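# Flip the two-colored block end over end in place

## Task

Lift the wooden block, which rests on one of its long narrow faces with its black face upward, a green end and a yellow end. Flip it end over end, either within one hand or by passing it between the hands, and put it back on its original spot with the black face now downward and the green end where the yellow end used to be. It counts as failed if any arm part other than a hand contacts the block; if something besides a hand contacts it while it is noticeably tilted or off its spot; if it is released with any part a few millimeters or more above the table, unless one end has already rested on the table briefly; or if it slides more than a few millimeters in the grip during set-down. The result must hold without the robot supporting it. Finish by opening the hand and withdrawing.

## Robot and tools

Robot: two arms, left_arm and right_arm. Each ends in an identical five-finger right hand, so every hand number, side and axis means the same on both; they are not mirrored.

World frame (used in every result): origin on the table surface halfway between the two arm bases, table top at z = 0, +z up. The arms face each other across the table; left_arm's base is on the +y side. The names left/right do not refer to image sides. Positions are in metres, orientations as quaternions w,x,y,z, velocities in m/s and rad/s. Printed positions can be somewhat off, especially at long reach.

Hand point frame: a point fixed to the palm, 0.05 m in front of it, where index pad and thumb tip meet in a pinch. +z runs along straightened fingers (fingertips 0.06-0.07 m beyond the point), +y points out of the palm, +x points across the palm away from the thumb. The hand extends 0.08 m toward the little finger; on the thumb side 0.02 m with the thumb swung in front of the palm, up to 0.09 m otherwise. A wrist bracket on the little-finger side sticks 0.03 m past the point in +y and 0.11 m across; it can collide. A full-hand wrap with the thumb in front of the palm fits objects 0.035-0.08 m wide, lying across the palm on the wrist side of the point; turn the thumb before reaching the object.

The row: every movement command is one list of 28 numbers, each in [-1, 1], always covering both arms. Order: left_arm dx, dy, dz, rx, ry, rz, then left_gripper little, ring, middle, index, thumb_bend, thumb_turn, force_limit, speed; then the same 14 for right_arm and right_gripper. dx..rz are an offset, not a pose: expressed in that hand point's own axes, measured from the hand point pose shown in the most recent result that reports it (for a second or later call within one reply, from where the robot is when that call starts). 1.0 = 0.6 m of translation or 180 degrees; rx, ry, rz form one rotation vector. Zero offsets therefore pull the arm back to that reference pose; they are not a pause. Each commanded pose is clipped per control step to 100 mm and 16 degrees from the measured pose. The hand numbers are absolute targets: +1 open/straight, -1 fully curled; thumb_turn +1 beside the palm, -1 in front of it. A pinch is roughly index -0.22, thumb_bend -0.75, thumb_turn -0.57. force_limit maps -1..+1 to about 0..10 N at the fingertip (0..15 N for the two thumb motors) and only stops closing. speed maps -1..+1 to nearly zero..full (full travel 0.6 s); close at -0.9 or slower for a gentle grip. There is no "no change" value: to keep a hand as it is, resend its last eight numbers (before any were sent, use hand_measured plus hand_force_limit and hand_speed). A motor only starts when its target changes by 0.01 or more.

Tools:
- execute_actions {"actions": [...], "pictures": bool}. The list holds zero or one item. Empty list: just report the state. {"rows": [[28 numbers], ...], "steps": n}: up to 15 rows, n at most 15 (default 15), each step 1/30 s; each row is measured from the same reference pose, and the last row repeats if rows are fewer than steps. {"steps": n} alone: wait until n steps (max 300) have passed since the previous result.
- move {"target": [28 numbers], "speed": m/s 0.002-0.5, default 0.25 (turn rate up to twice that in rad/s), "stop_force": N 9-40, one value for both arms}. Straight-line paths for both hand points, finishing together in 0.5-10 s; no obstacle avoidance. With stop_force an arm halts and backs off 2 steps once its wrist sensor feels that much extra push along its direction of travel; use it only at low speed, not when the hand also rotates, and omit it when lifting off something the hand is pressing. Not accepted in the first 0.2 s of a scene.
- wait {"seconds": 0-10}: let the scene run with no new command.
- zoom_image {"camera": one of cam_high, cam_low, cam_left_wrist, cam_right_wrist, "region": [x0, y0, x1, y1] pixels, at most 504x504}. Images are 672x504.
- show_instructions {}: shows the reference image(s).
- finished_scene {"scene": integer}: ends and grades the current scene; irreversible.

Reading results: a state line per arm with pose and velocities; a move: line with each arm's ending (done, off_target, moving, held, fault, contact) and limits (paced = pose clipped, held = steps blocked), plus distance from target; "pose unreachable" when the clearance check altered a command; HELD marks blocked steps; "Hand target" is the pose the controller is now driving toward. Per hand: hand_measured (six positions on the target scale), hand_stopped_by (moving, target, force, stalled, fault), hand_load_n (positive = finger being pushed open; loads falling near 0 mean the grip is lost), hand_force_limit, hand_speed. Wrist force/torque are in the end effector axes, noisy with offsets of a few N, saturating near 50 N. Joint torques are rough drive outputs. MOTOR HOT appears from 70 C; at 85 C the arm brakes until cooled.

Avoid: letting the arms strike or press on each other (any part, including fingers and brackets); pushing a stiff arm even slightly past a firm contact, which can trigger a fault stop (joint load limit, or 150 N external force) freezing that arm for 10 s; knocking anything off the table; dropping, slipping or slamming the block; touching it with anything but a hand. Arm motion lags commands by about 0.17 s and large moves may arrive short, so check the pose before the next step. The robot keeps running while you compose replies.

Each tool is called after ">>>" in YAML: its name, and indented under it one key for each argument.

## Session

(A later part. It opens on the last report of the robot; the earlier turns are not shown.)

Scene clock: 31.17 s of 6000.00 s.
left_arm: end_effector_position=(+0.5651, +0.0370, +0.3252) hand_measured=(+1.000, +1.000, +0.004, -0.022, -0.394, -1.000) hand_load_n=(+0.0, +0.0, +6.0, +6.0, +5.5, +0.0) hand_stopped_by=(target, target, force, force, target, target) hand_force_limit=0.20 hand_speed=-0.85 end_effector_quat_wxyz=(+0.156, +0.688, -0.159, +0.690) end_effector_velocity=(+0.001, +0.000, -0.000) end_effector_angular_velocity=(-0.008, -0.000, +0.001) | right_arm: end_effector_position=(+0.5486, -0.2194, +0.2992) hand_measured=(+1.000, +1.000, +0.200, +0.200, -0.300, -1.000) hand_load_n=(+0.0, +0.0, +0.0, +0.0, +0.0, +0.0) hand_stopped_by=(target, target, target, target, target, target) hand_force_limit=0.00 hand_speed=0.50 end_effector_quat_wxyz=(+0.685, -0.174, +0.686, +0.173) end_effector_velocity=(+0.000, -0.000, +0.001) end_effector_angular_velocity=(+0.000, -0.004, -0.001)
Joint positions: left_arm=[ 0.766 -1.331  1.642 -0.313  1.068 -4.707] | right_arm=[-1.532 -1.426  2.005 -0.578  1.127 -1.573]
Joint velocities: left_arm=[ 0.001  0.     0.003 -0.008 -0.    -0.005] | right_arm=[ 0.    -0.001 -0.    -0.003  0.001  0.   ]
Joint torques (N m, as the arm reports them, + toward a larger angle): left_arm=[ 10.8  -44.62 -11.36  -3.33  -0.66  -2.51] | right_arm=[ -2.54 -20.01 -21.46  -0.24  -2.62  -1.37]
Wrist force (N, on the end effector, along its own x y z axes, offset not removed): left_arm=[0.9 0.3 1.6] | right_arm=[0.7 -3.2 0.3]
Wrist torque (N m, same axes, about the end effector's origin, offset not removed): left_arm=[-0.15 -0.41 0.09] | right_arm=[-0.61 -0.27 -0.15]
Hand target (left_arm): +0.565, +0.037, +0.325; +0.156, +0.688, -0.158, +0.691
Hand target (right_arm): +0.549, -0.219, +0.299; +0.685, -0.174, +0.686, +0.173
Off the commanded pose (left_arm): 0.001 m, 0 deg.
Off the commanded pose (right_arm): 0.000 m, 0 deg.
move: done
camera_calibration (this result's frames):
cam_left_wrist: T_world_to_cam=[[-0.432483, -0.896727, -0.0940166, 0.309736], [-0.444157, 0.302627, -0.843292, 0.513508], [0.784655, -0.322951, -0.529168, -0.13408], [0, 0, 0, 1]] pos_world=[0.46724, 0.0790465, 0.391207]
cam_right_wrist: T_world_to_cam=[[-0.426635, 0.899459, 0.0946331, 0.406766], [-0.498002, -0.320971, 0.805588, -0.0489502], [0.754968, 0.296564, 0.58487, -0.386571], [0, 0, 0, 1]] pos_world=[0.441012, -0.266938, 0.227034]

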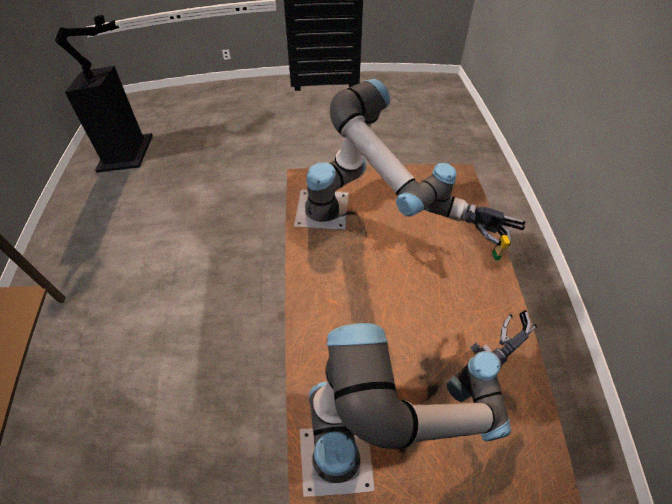

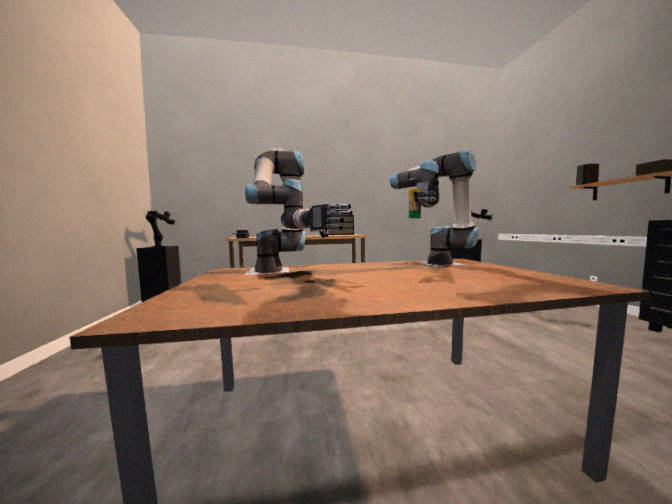

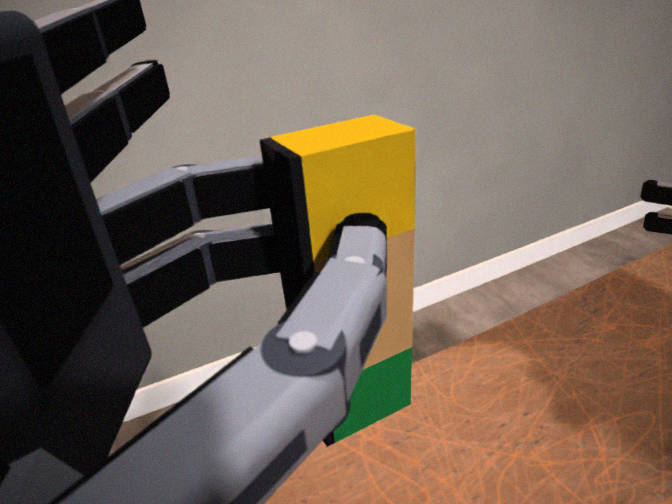

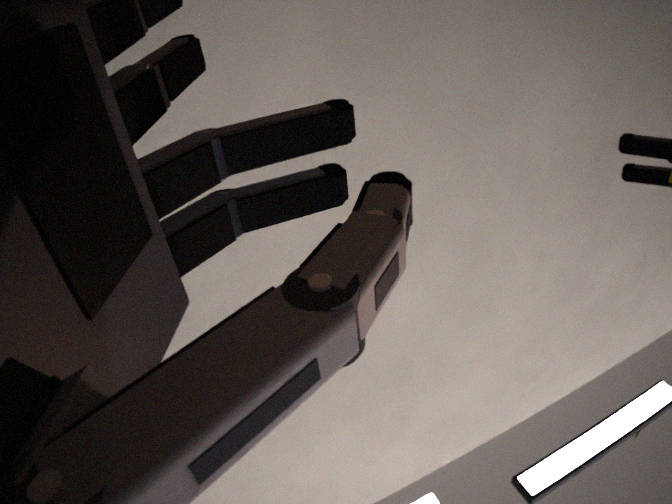

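>>> move:
  target: [0,0,0,0,0,0,1,1,-0.4,-0.4,-0.4,-1,0.2,-0.85,0.011,0.282,0.1767,0,0,0,1,1,0.2,0.2,-0.3,-1,0,0.5]
  speed: 0.2

>>> zoom_image:
  camera: "cam_high"
  region: [440,190,560,300]

>>> zoom_image:
  camera: "cam_low"
  region: [360,170,460,245]

Scene clock: 35.33 s of 6000.00 s.
left_arm: end_effector_position=(+0.5651, +0.0370, +0.3252) hand_measured=(+1.000, +1.000, +0.004, -0.022, -0.394, -1.000) hand_load_n=(+0.0, +0.0, +6.0, +6.0, +5.5, +0.0) hand_stopped_by=(target, target, force, force, target, target) hand_force_limit=0.20 hand_speed=-0.85 end_effector_quat_wxyz=(+0.156, +0.688, -0.159, +0.690) end_effector_velocity=(-0.000, -0.000, +0.001) end_effector_angular_velocity=(-0.001, -0.001, -0.001) | right_arm: end_effector_position=(+0.5613, -0.0204, +0.2926) hand_measured=(+1.000, +1.000, +0.200, +0.200, -0.300, -1.000) hand_load_n=(+0.0, +0.0, +0.0, +0.0, +0.0, +0.0) hand_stopped_by=(target, target, target, target, target, target) hand_force_limit=0.00 hand_speed=0.50 end_effector_quat_wxyz=(+0.685, -0.174, +0.686, +0.173) end_effector_velocity=(+0.001, +0.001, -0.001) end_effector_angular_velocity=(-0.000, +0.001, -0.002)
Joint positions: left_arm=[ 0.766 -1.331  1.642 -0.313  1.068 -4.707] | right_arm=[-1.11  -1.161  1.668 -0.507  1.549 -1.572]
Joint velocities: left_arm=[-0.001 -0.001 -0.     0.    -0.    -0.   ] | right_arm=[ 0.002  0.004 -0.004  0.001  0.004  0.   ]
Joint torques (N m, as the arm reports them, + toward a larger angle): left_arm=[  3.69 -25.08 -33.23  -0.4    2.31   2.13] | right_arm=[  8.03 -29.32 -26.28  -0.1    2.91   1.61]
Wrist force (N, on the end effector, along its own x y z axes, offset not removed): left_arm=[-1.2 -1.7 -0.3] | right_arm=[2.4 -1.1 -0.6]
Wrist torque (N m, same axes, about the end effector's origin, offset not removed): left_arm=[-0.15 0.07 -0.08] | right_arm=[-0.16 -0.53 0.04]
Hand target (left_arm): +0.565, +0.037, +0.325; +0.156, +0.688, -0.159, +0.690
Hand target (right_arm): +0.561, -0.020, +0.293; +0.685, -0.174, +0.686, +0.173
Off the commanded pose (left_arm): 0.000 m, 0 deg.
Off the commanded pose (right_arm): 0.001 m, 0 deg.
move: done
camera_calibration (this result's frames):
cam_left_wrist: T_world_to_cam=[[-0.432481, -0.896729, -0.0940063, 0.309736], [-0.444147, 0.302612, -0.843303, 0.513517], [0.784661, -0.32296, -0.529153, -0.134076], [0, 0, 0, 1]] pos_world=[0.467236, 0.0790515, 0.391221]
cam_right_wrist: T_world_to_cam=[[-0.426638, 0.899346, 0.0956951, 0.233443], [-0.497791, -0.321841, 0.805371, 0.0264703], [0.755105, 0.295966, 0.584996, -0.451409], [0, 0, 0, 1]] pos_world=[0.453633, -0.0678253, 0.220415]

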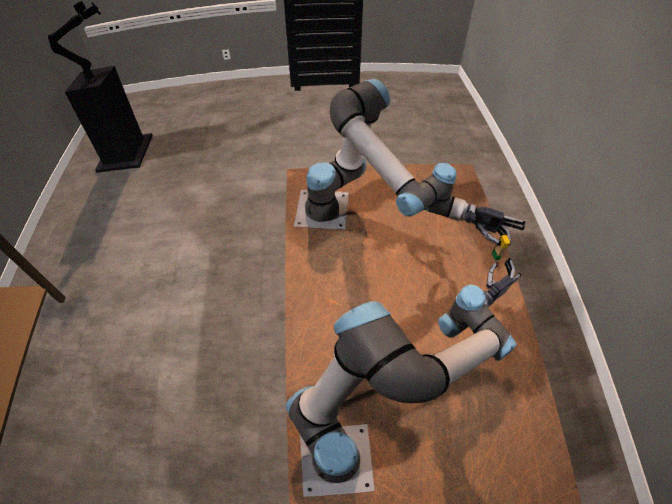

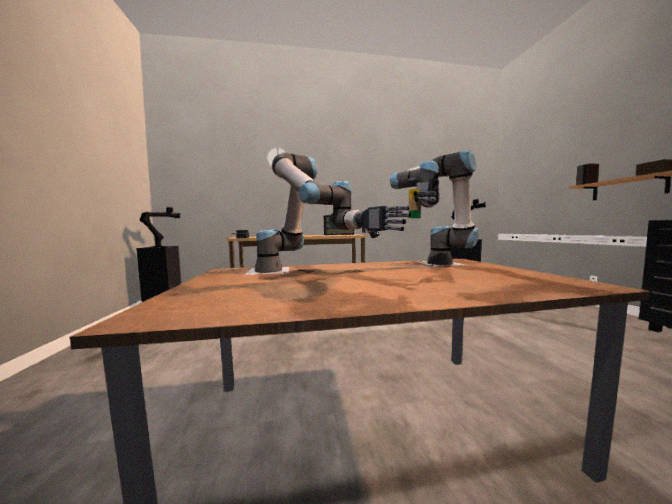

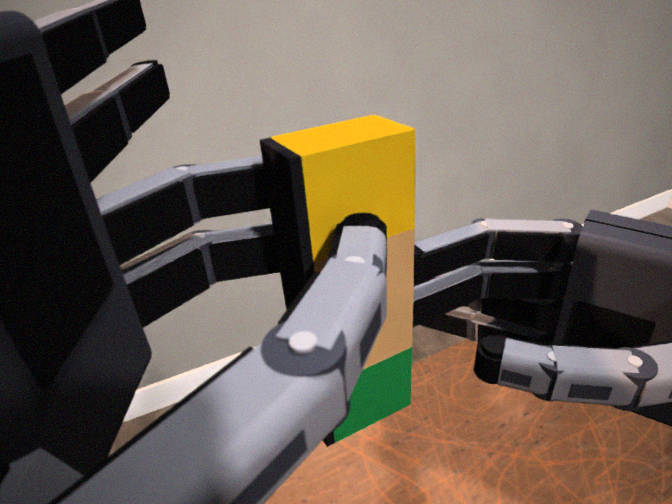

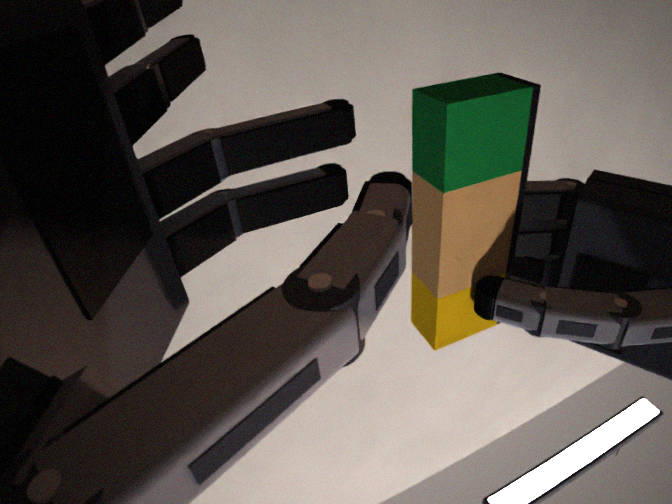

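Region (440, 190, 560, 300) of cam_high's 672x504 image, scaled by 4.200, with more detail than that image has; it fills the top 462 rows of this view, and the rest is white.

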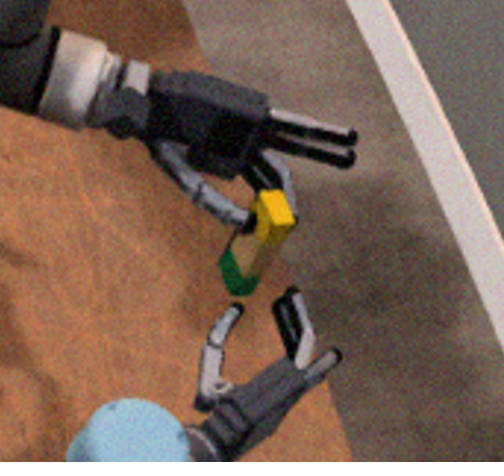

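Region (360, 170, 460, 245) of cam_low's 672x504 image, scaled by 5.040, with more detail than that image has; it fills the top 378 rows of this view, and the rest is white.

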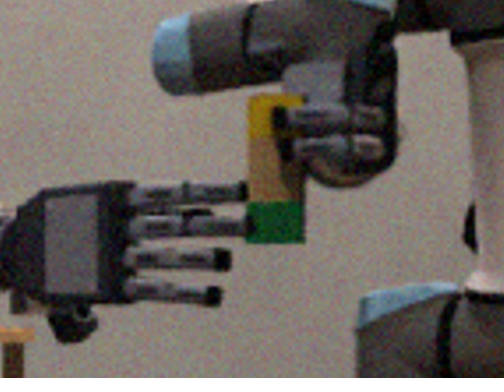

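>>> move:
  target: [0,0,0,0,0,0,1,1,-0.4,-0.4,-0.4,-1,0.2,-0.85,-0.002,0.015,-0.001,0,0,0,1,1,0.2,0.2,-0.3,-1,0,0.5]
  speed: 0.04

>>> move:
  target: [0,0,0,0,0,0,1,1,-0.4,-0.4,-0.4,-1,0.2,-0.85,0,0.047,0.024,0,0,0,1,1,0.2,0.2,-0.3,-1,0,0.5]
  speed: 0.03

>>> move:
  target: [0,0,0,0,0,0,1,1,-0.4,-0.4,-0.4,-1,0.2,-0.85,0,-0.003,0.006,0,0,0,1,1,-0.1,-0.1,-0.42,-1,-0.85,-0.9]
  speed: 0.02

Scene clock: 39.47 s of 6000.00 s.
left_arm: end_effector_position=(+0.5651, +0.0370, +0.3252) hand_measured=(+1.000, +1.000, +0.004, -0.022, -0.394, -1.000) hand_load_n=(+0.0, +0.0, +6.0, +6.0, +5.5, +0.0) hand_stopped_by=(target, target, force, force, target, target) hand_force_limit=0.20 hand_speed=-0.85 end_effector_quat_wxyz=(+0.156, +0.688, -0.159, +0.690) end_effector_velocity=(+0.000, +0.000, +0.001) end_effector_angular_velocity=(-0.000, -0.000, +0.001) | right_arm: end_effector_position=(+0.5565, -0.0129, +0.2938) hand_measured=(+1.000, +1.000, +0.200, +0.200, -0.300, -1.000) hand_load_n=(+0.0, +0.0, +0.0, +0.0, +0.0, +0.0) hand_stopped_by=(target, target, target, target, target, target) hand_force_limit=0.00 hand_speed=0.50 end_effector_quat_wxyz=(+0.685, -0.174, +0.686, +0.173) end_effector_velocity=(-0.000, +0.001, -0.001) end_effector_angular_velocity=(-0.000, +0.001, -0.002)
Joint positions: left_arm=[ 0.766 -1.331  1.642 -0.313  1.068 -4.707] | right_arm=[-1.092 -1.159  1.662 -0.502  1.567 -1.572]
Joint velocities: left_arm=[ 0.001 -0.001 -0.     0.    -0.     0.   ] | right_arm=[ 0.003  0.002 -0.001  0.     0.005  0.   ]
Joint torques (N m, as the arm reports them, + toward a larger angle): left_arm=[  3.47 -30.02 -32.52  -0.41   2.22   2.07] | right_arm=[  8.23 -29.1  -25.76   0.11   2.92   1.64]
Wrist force (N, on the end effector, along its own x y z axes, offset not removed): left_arm=[0.6 0.4 0.6] | right_arm=[0.5 -1.2 -0.1]
Wrist torque (N m, same axes, about the end effector's origin, offset not removed): left_arm=[-0.04 -0.22 0.18] | right_arm=[-0.28 -0.21 -0.15]
Hand target (left_arm): +0.565, +0.037, +0.325; +0.156, +0.688, -0.159, +0.690
Hand target (right_arm): +0.556, -0.013, +0.294; +0.685, -0.174, +0.686, +0.173
Off the commanded pose (left_arm): 0.000 m, 0 deg.
Off the commanded pose (right_arm): 0.000 m, 0 deg.
After step 90, 0.40 s passed at rest.
move: done
camera_calibration (this result's frames):
cam_left_wrist: T_world_to_cam=[[-0.432482, -0.896727, -0.0940169, 0.309736], [-0.444157, 0.302627, -0.843292, 0.513508], [0.784655, -0.322951, -0.529168, -0.13408], [0, 0, 0, 1]] pos_world=[0.46724, 0.0790464, 0.391207]
cam_right_wrist: T_world_to_cam=[[-0.426647, 0.899336, 0.0957393, 0.224532], [-0.497774, -0.321881, 0.805366, 0.0255594], [0.755111, 0.295951, 0.584995, -0.450753], [0, 0, 0, 1]] pos_world=[0.448887, -0.0603016, 0.221607]

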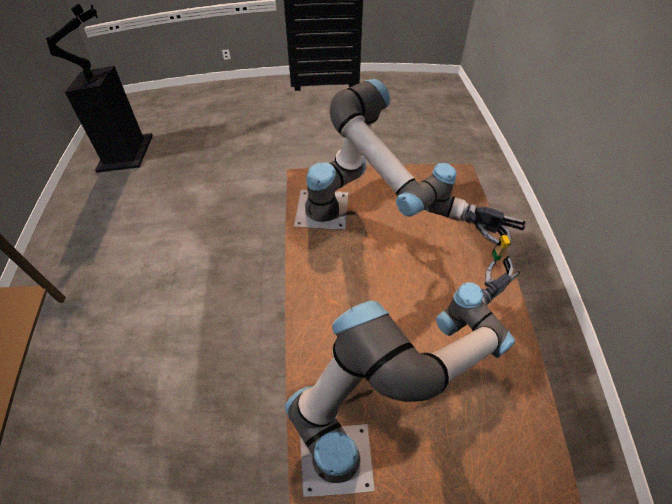

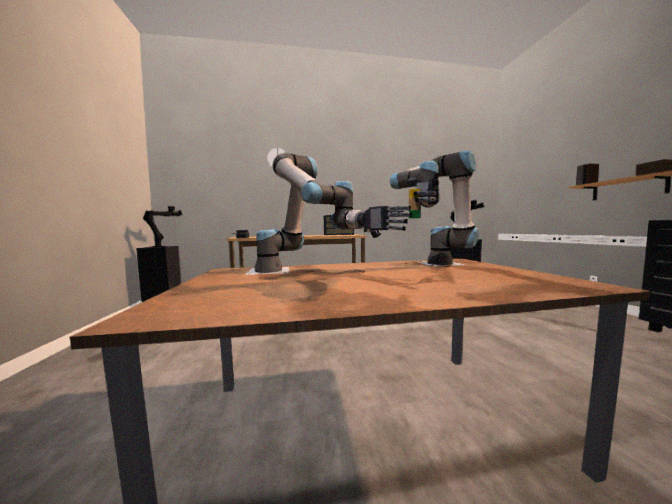

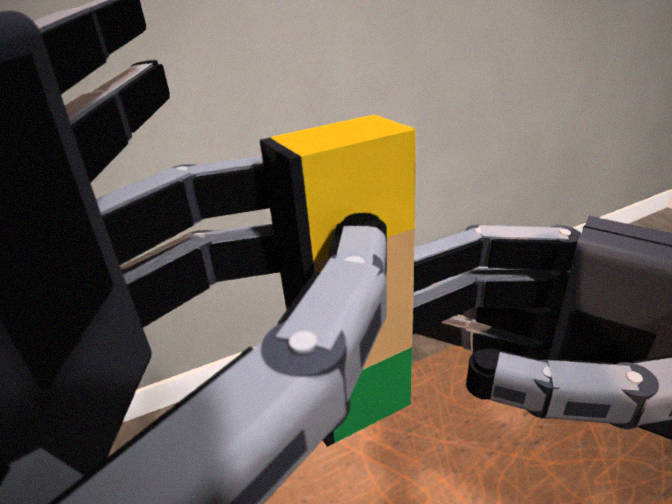

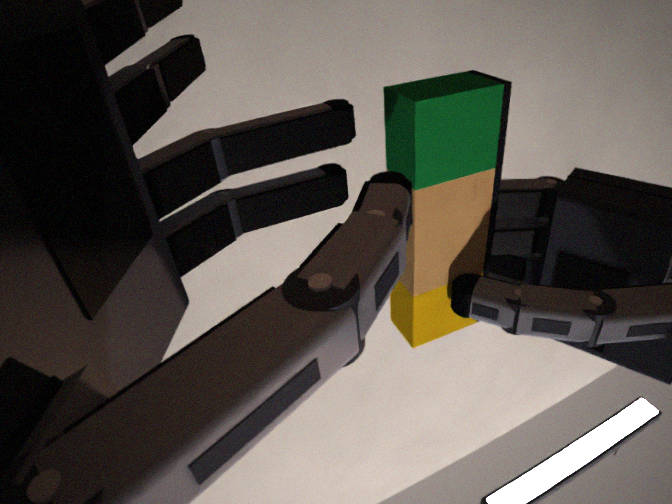

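Scene clock: 40.87 s of 6000.00 s.
left_arm: end_effector_position=(+0.5651, +0.0370, +0.3252) hand_measured=(+1.000, +1.000, +0.004, -0.022, -0.394, -1.000) hand_load_n=(+0.0, +0.0, +6.0, +6.0, +5.5, +0.0) hand_stopped_by=(target, target, force, force, target, target) hand_force_limit=0.20 hand_speed=-0.85 end_effector_quat_wxyz=(+0.156, +0.688, -0.159, +0.690) end_effector_velocity=(+0.000, -0.000, -0.000) end_effector_angular_velocity=(-0.000, -0.000, +0.000) | right_arm: end_effector_position=(+0.5558, +0.0187, +0.2938) hand_measured=(+1.000, +1.000, +0.200, +0.200, -0.300, -1.000) hand_load_n=(+0.0, +0.0, +0.0, +0.0, +0.0, +0.0) hand_stopped_by=(target, target, target, target, target, target) hand_force_limit=0.00 hand_speed=0.50 end_effector_quat_wxyz=(+0.685, -0.174, +0.686, +0.173) end_effector_velocity=(+0.000, +0.001, -0.001) end_effector_angular_velocity=(-0.001, +0.001, +0.000)
Joint positions: left_arm=[ 0.766 -1.331  1.642 -0.313  1.068 -4.707] | right_arm=[-1.039 -1.113  1.593 -0.479  1.62  -1.571]
Joint velocities: left_arm=[ 0.     0.     0.    -0.001  0.     0.   ] | right_arm=[ 0.002  0.003 -0.003  0.002  0.002  0.   ]
Joint torques (N m, as the arm reports them, + toward a larger angle): left_arm=[  3.86 -29.92 -32.    -0.43   2.31   2.01] | right_arm=[  5.47 -30.2  -25.82   0.03   2.56   1.6 ]
Wrist force (N, on the end effector, along its own x y z axes, offset not removed): left_arm=[-1.2 -3.0 3.0] | right_arm=[1.6 -1.7 2.0]
Wrist torque (N m, same axes, about the end effector's origin, offset not removed): left_arm=[-0.52 -0.21 -0.12] | right_arm=[-0.52 -0.44 -0.08]
Hand target (left_arm): +0.565, +0.037, +0.325; +0.156, +0.688, -0.159, +0.690
Hand target (right_arm): +0.556, +0.019, +0.294; +0.685, -0.174, +0.686, +0.173
Off the commanded pose (left_arm): 0.000 m, 0 deg.
Off the commanded pose (right_arm): 0.000 m, 0 deg.
move: done
camera_calibration (this result's frames):
cam_left_wrist: T_world_to_cam=[[-0.432482, -0.896727, -0.0940168, 0.309736], [-0.444157, 0.302627, -0.843292, 0.513508], [0.784655, -0.322951, -0.529168, -0.13408], [0, 0, 0, 1]] pos_world=[0.46724, 0.0790465, 0.391207]
cam_right_wrist: T_world_to_cam=[[-0.42665, 0.899321, 0.0958755, 0.195795], [-0.497725, -0.321985, 0.805354, 0.0353136], [0.755142, 0.295885, 0.584989, -0.45953], [0, 0, 0, 1]] pos_world=[0.448123, -0.0287439, 0.221608]

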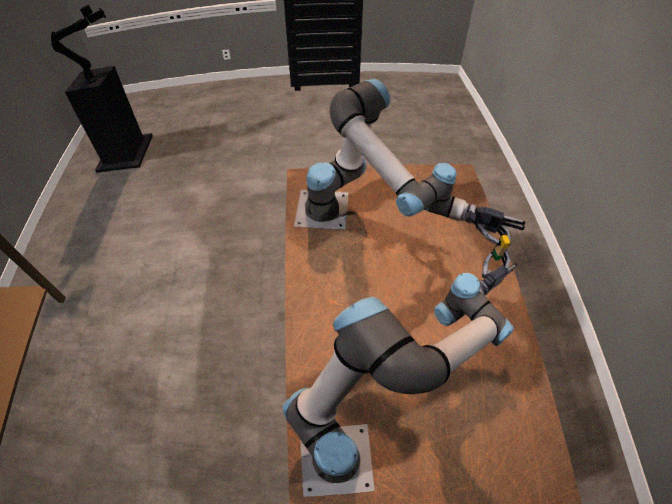

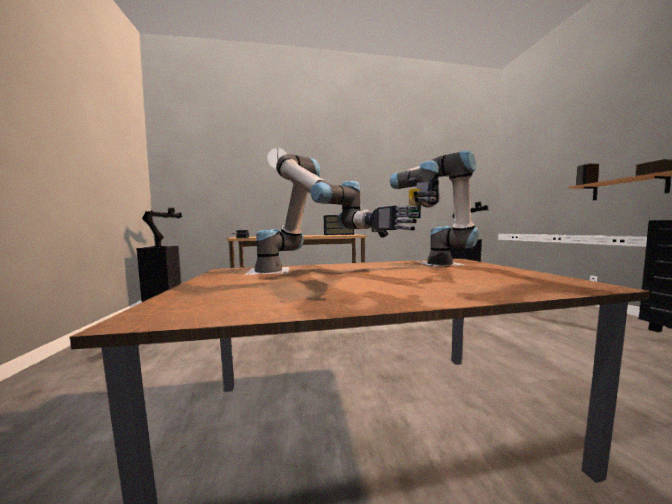

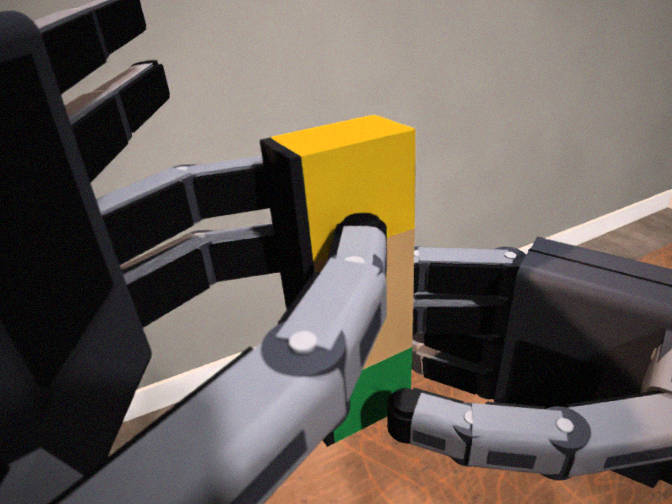

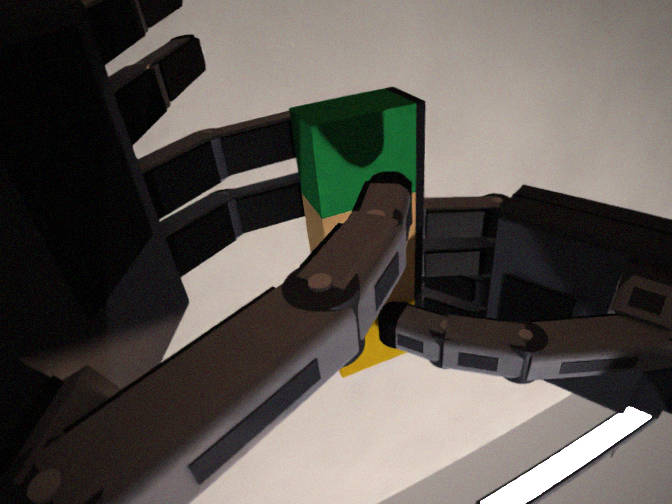

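Scene clock: 42.23 s of 6000.00 s.
left_arm: end_effector_position=(+0.5651, +0.0370, +0.3252) hand_measured=(+1.000, +1.000, +0.004, -0.022, -0.394, -1.000) hand_load_n=(+0.0, +0.0, +7.0, +3.5, +6.0, -1.5) hand_stopped_by=(target, target, force, force, target, target) hand_force_limit=0.20 hand_speed=-0.85 end_effector_quat_wxyz=(+0.156, +0.688, -0.159, +0.690) end_effector_velocity=(-0.000, +0.000, +0.001) end_effector_angular_velocity=(-0.001, -0.001, +0.000) | right_arm: end_effector_position=(+0.5598, +0.0188, +0.2938) hand_measured=(+1.000, +1.000, +0.052, +0.056, -0.420, -1.000) hand_load_n=(+0.0, +0.0, +1.5, +0.5, +0.0, +0.0) hand_stopped_by=(target, target, force, force, target, target) hand_force_limit=-0.85 hand_speed=-0.90 end_effector_quat_wxyz=(+0.685, -0.174, +0.686, +0.173) end_effector_velocity=(-0.000, -0.000, +0.001) end_effector_angular_velocity=(+0.001, -0.001, -0.000)
Joint positions: left_arm=[ 0.766 -1.331  1.642 -0.313  1.068 -4.707] | right_arm=[-1.043 -1.107  1.583 -0.475  1.616 -1.571]
Joint velocities: left_arm=[-0.    -0.001  0.    -0.    -0.    -0.   ] | right_arm=[-0.    -0.001 -0.     0.     0.    -0.   ]
Joint torques (N m, as the arm reports them, + toward a larger angle): left_arm=[  3.61 -29.88 -33.    -0.64   0.92   1.93] | right_arm=[ -4.64 -31.9  -25.4   -0.03  -3.16   0.48]
Wrist force (N, on the end effector, along its own x y z axes, offset not removed): left_arm=[-1.1 0.9 -1.3] | right_arm=[0.8 -3.5 3.3]
Wrist torque (N m, same axes, about the end effector's origin, offset not removed): left_arm=[-0.08 -0.09 0.00] | right_arm=[-0.49 -0.41 -0.16]
Hand target (left_arm): +0.565, +0.037, +0.325; +0.156, +0.688, -0.159, +0.690
Hand target (right_arm): +0.560, +0.019, +0.294; +0.685, -0.174, +0.686, +0.173
Off the commanded pose (left_arm): 0.000 m, 0 deg.
Off the commanded pose (right_arm): 0.000 m, 0 deg.
move: done
camera_calibration (this result's frames):
cam_left_wrist: T_world_to_cam=[[-0.432512, -0.896713, -0.0940179, 0.309745], [-0.444148, 0.302643, -0.843291, 0.513501], [0.784644, -0.322975, -0.52917, -0.13407], [0, 0, 0, 1]] pos_world=[0.467236, 0.0790433, 0.391207]
cam_right_wrist: T_world_to_cam=[[-0.426635, 0.899327, 0.0958781, 0.197395], [-0.497727, -0.321978, 0.805356, 0.0373688], [0.755149, 0.295872, 0.584986, -0.462609], [0, 0, 0, 1]] pos_world=[0.452154, -0.0286181, 0.221599]

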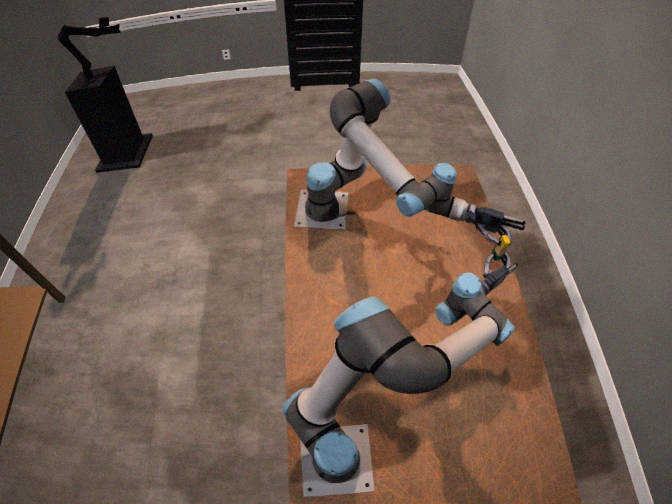

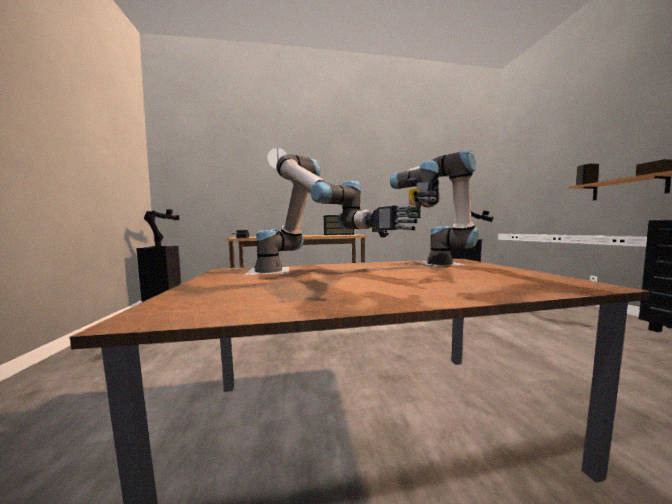

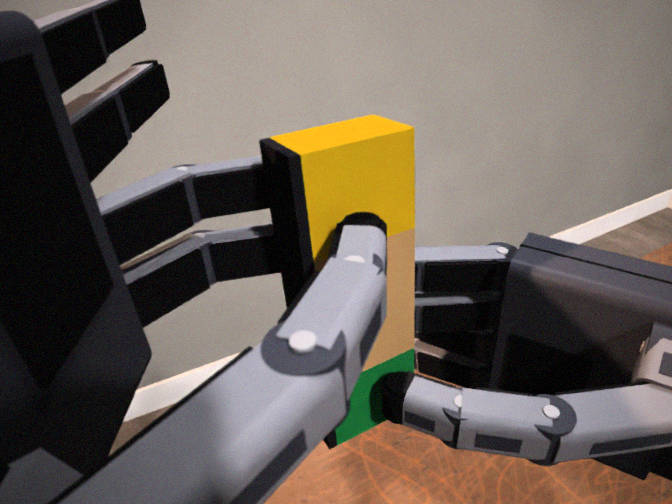

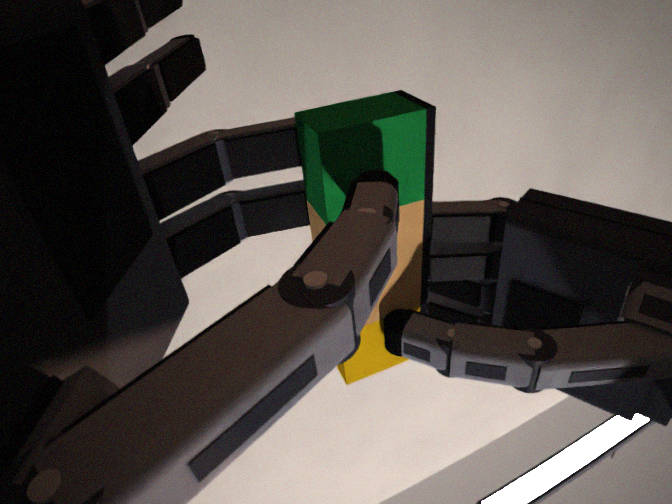

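Move +X 4 mm, +Y 3 mm, up 3 mm.

>>> move:
  target: [0,0,0,0,0,0,1,1,-0.4,-0.4,-0.4,-1,0.2,-0.85,-0.005,0.0015,0.0083,0,0,0,1,1,0.08,0.08,-0.42,-1,-0.85,-0.5]
  speed: 0.02

>>> move:
  target: [0,0,0,0,0,0,1,1,-0.4,-0.4,-0.4,-1,0.2,-0.85,0,0,0,0,0,0,1,1,-0.4,-0.4,-0.42,-1,0.3,-0.9]

Scene clock: 44.90 s of 6000.00 s.
left_arm: end_effector_position=(+0.5651, +0.0370, +0.3252) hand_measured=(+1.000, +1.000, +0.004, -0.022, -0.394, -1.000) hand_load_n=(+0.0, +0.0, +5.5, +6.5, +5.0, +0.5) hand_stopped_by=(target, target, force, force, target, target) hand_force_limit=0.20 hand_speed=-0.85 end_effector_quat_wxyz=(+0.156, +0.688, -0.159, +0.690) end_effector_velocity=(-0.000, +0.000, +0.000) end_effector_angular_velocity=(-0.000, -0.000, +0.000) | right_arm: end_effector_position=(+0.5637, +0.0219, +0.2967) hand_measured=(+1.000, +1.000, +0.080, +0.080, -0.420, -1.000) hand_load_n=(+0.0, +0.0, +0.0, +0.0, +0.5, -0.5) hand_stopped_by=(target, target, target, target, target, target) hand_force_limit=-0.85 hand_speed=-0.50 end_effector_quat_wxyz=(+0.685, -0.174, +0.686, +0.173) end_effector_velocity=(+0.002, +0.000, -0.001) end_effector_angular_velocity=(-0.002, +0.003, -0.003)
Joint positions: left_arm=[ 0.766 -1.331  1.642 -0.313  1.068 -4.707] | right_arm=[-1.042 -1.099  1.563 -0.463  1.617 -1.571]
Joint velocities: left_arm=[ 0.    -0.001  0.     0.001  0.    -0.   ] | right_arm=[ 0.     0.004 -0.006  0.005  0.004 -0.   ]
Joint torques (N m, as the arm reports them, + toward a larger angle): left_arm=[  3.68 -29.84 -32.45  -0.92  -0.02   2.08] | right_arm=[  6.19 -33.3  -25.74  -0.26   2.82  -0.88]
Wrist force (N, on the end effector, along its own x y z axes, offset not removed): left_arm=[-1.5 -2.8 4.3] | right_arm=[1.1 -0.4 -1.2]
Wrist torque (N m, same axes, about the end effector's origin, offset not removed): left_arm=[-0.57 0.03 -0.21] | right_arm=[-0.17 -0.23 -0.07]
Hand target (left_arm): +0.565, +0.037, +0.325; +0.156, +0.688, -0.159, +0.690
Hand target (right_arm): +0.564, +0.022, +0.297; +0.685, -0.174, +0.686, +0.173
Off the commanded pose (left_arm): 0.000 m, 0 deg.
Off the commanded pose (right_arm): 0.000 m, 0 deg.
move: done
camera_calibration (this result's frames):
cam_left_wrist: T_world_to_cam=[[-0.432452, -0.896742, -0.0940178, 0.309728], [-0.444168, 0.302613, -0.843291, 0.513515], [0.784666, -0.322923, -0.52917, -0.134088], [0, 0, 0, 1]] pos_world=[0.467244, 0.07905, 0.391207]
cam_right_wrist: T_world_to_cam=[[-0.426642, 0.899325, 0.095866, 0.195989], [-0.497724, -0.321971, 0.80536, 0.0379377], [0.755147, 0.295886, 0.584983, -0.468143], [0, 0, 0, 1]] pos_world=[0.456016, -0.0255266, 0.224513]

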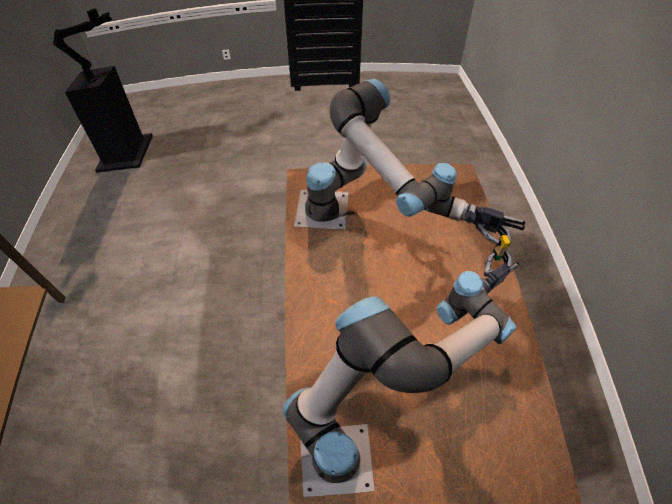

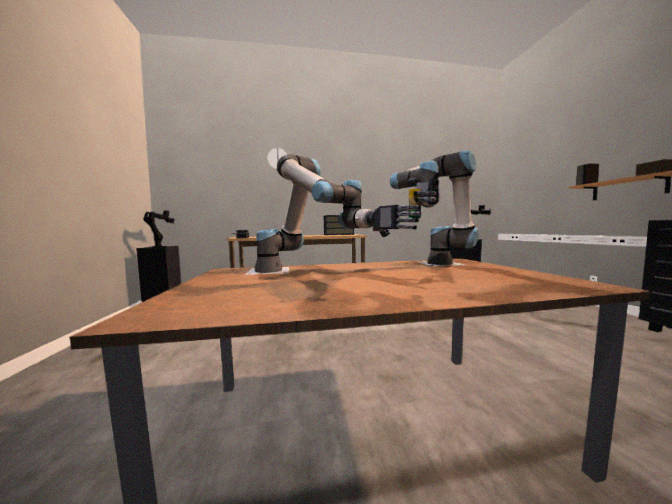

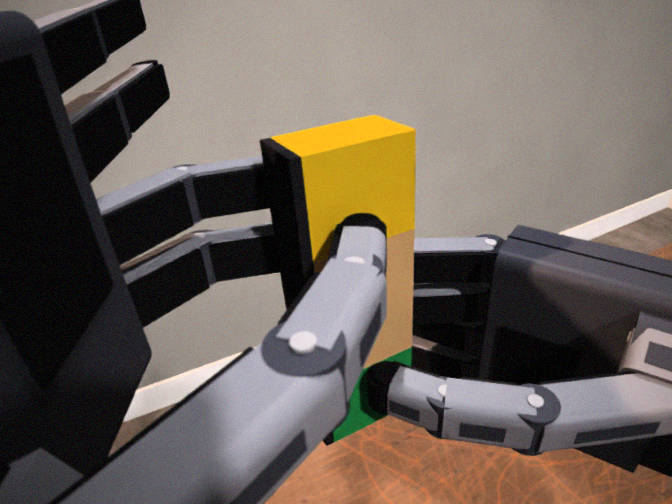

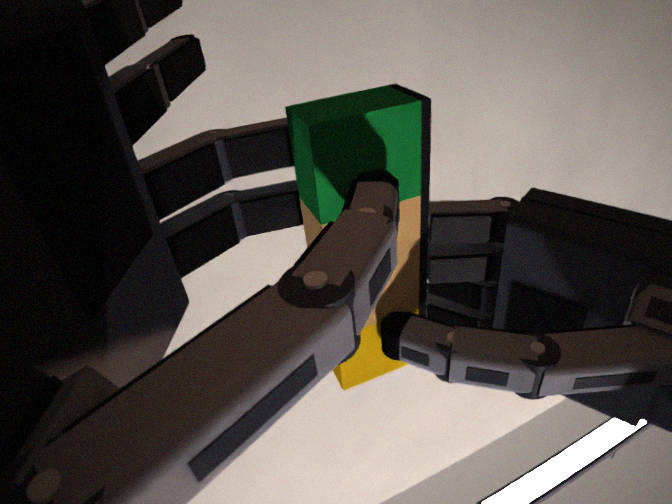

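Scene clock: 45.67 s of 6000.00 s.
left_arm: end_effector_position=(+0.5651, +0.0370, +0.3252) hand_measured=(+1.000, +1.000, +0.004, -0.022, -0.394, -1.000) hand_load_n=(+0.0, +0.0, +5.5, +5.0, +5.0, +0.0) hand_stopped_by=(target, target, force, force, target, target) hand_force_limit=0.20 hand_speed=-0.85 end_effector_quat_wxyz=(+0.156, +0.688, -0.159, +0.690) end_effector_velocity=(-0.000, -0.000, +0.001) end_effector_angular_velocity=(-0.001, -0.000, -0.000) | right_arm: end_effector_position=(+0.5637, +0.0219, +0.2967) hand_measured=(+1.000, +1.000, +0.006, -0.006, -0.418, -1.000) hand_load_n=(+0.0, +0.0, +6.0, +7.5, +3.0, +0.0) hand_stopped_by=(target, target, force, force, target, target) hand_force_limit=0.30 hand_speed=-0.90 end_effector_quat_wxyz=(+0.685, -0.174, +0.686, +0.173) end_effector_velocity=(+0.000, +0.000, -0.001) end_effector_angular_velocity=(-0.000, +0.001, +0.001)
Joint positions: left_arm=[ 0.766 -1.331  1.642 -0.313  1.068 -4.707] | right_arm=[-1.042 -1.099  1.563 -0.463  1.617 -1.571]
Joint velocities: left_arm=[-0.001 -0.001  0.    -0.    -0.    -0.   ] | right_arm=[-0.     0.002  0.    -0.001 -0.001  0.   ]
Joint torques (N m, as the arm reports them, + toward a larger angle): left_arm=[  3.68 -30.14 -32.1   -0.95   0.16   2.04] | right_arm=[  3.69 -44.66 -11.87  -3.44   1.77  -0.8 ]
Wrist force (N, on the end effector, along its own x y z axes, offset not removed): left_arm=[-0.6 1.9 -0.1] | right_arm=[1.0 -1.9 4.5]
Wrist torque (N m, same axes, about the end effector's origin, offset not removed): left_arm=[-0.11 -0.02 -0.03] | right_arm=[-0.37 -0.27 -0.01]
Hand target (left_arm): +0.565, +0.037, +0.325; +0.156, +0.688, -0.159, +0.690
Hand target (right_arm): +0.564, +0.022, +0.297; +0.685, -0.174, +0.686, +0.173
Off the commanded pose (left_arm): 0.000 m, 0 deg.
Off the commanded pose (right_arm): 0.000 m, 0 deg.
move: done
camera_calibration (this result's frames):
cam_left_wrist: T_world_to_cam=[[-0.432451, -0.896742, -0.0940173, 0.309728], [-0.444168, 0.302612, -0.843292, 0.513515], [0.784666, -0.322923, -0.529169, -0.134089], [0, 0, 0, 1]] pos_world=[0.467244, 0.0790499, 0.391207]
cam_right_wrist: T_world_to_cam=[[-0.426642, 0.899325, 0.0958667, 0.195982], [-0.49773, -0.321974, 0.805355, 0.0379427], [0.755143, 0.295883, 0.584989, -0.468143], [0, 0, 0, 1]] pos_world=[0.456014, -0.0255196, 0.224513]

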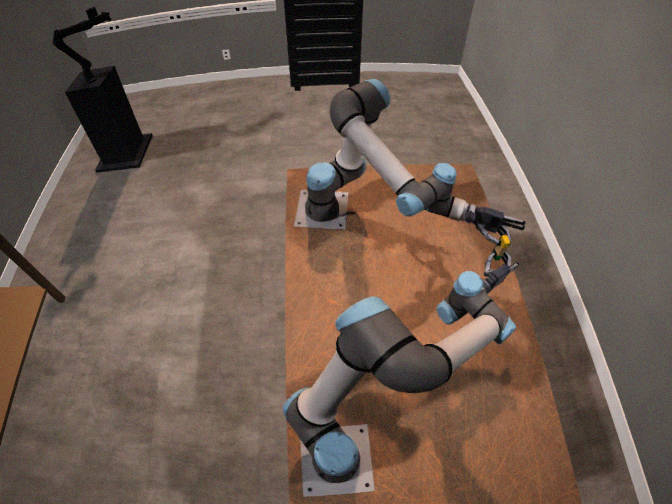

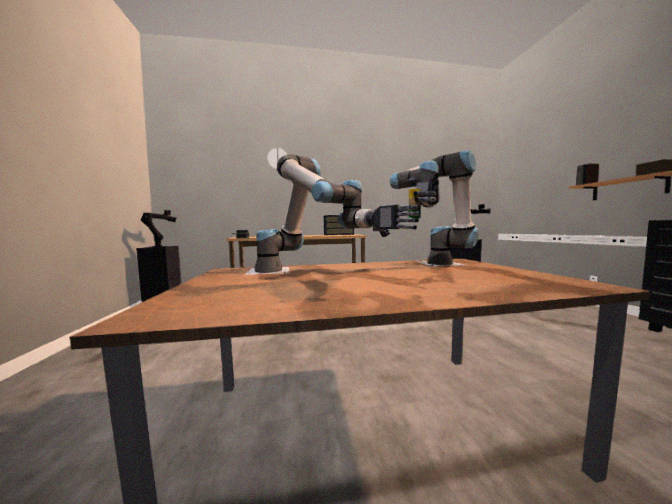

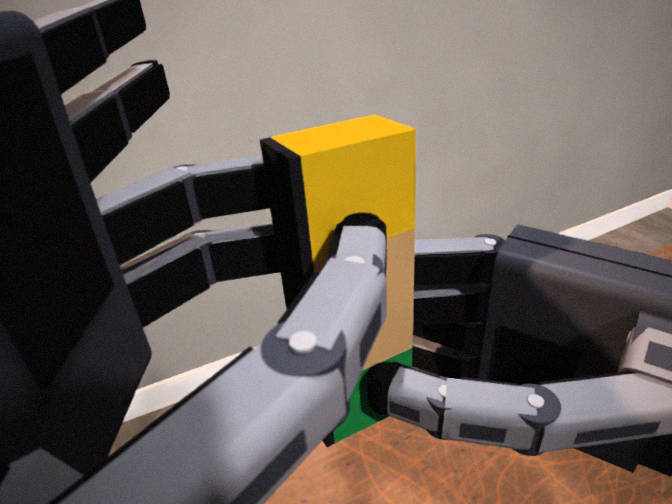

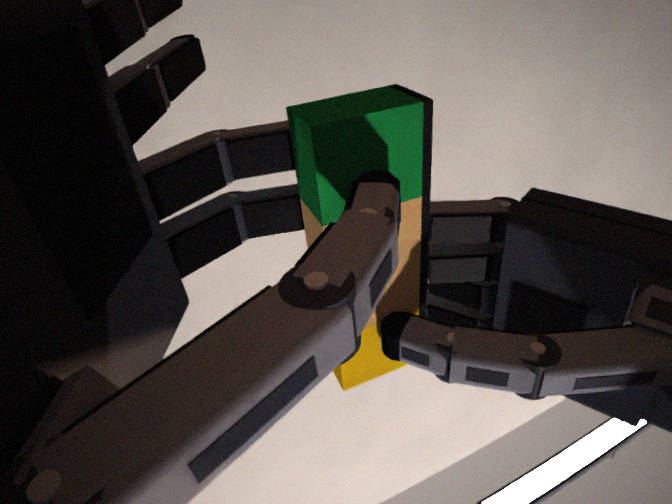

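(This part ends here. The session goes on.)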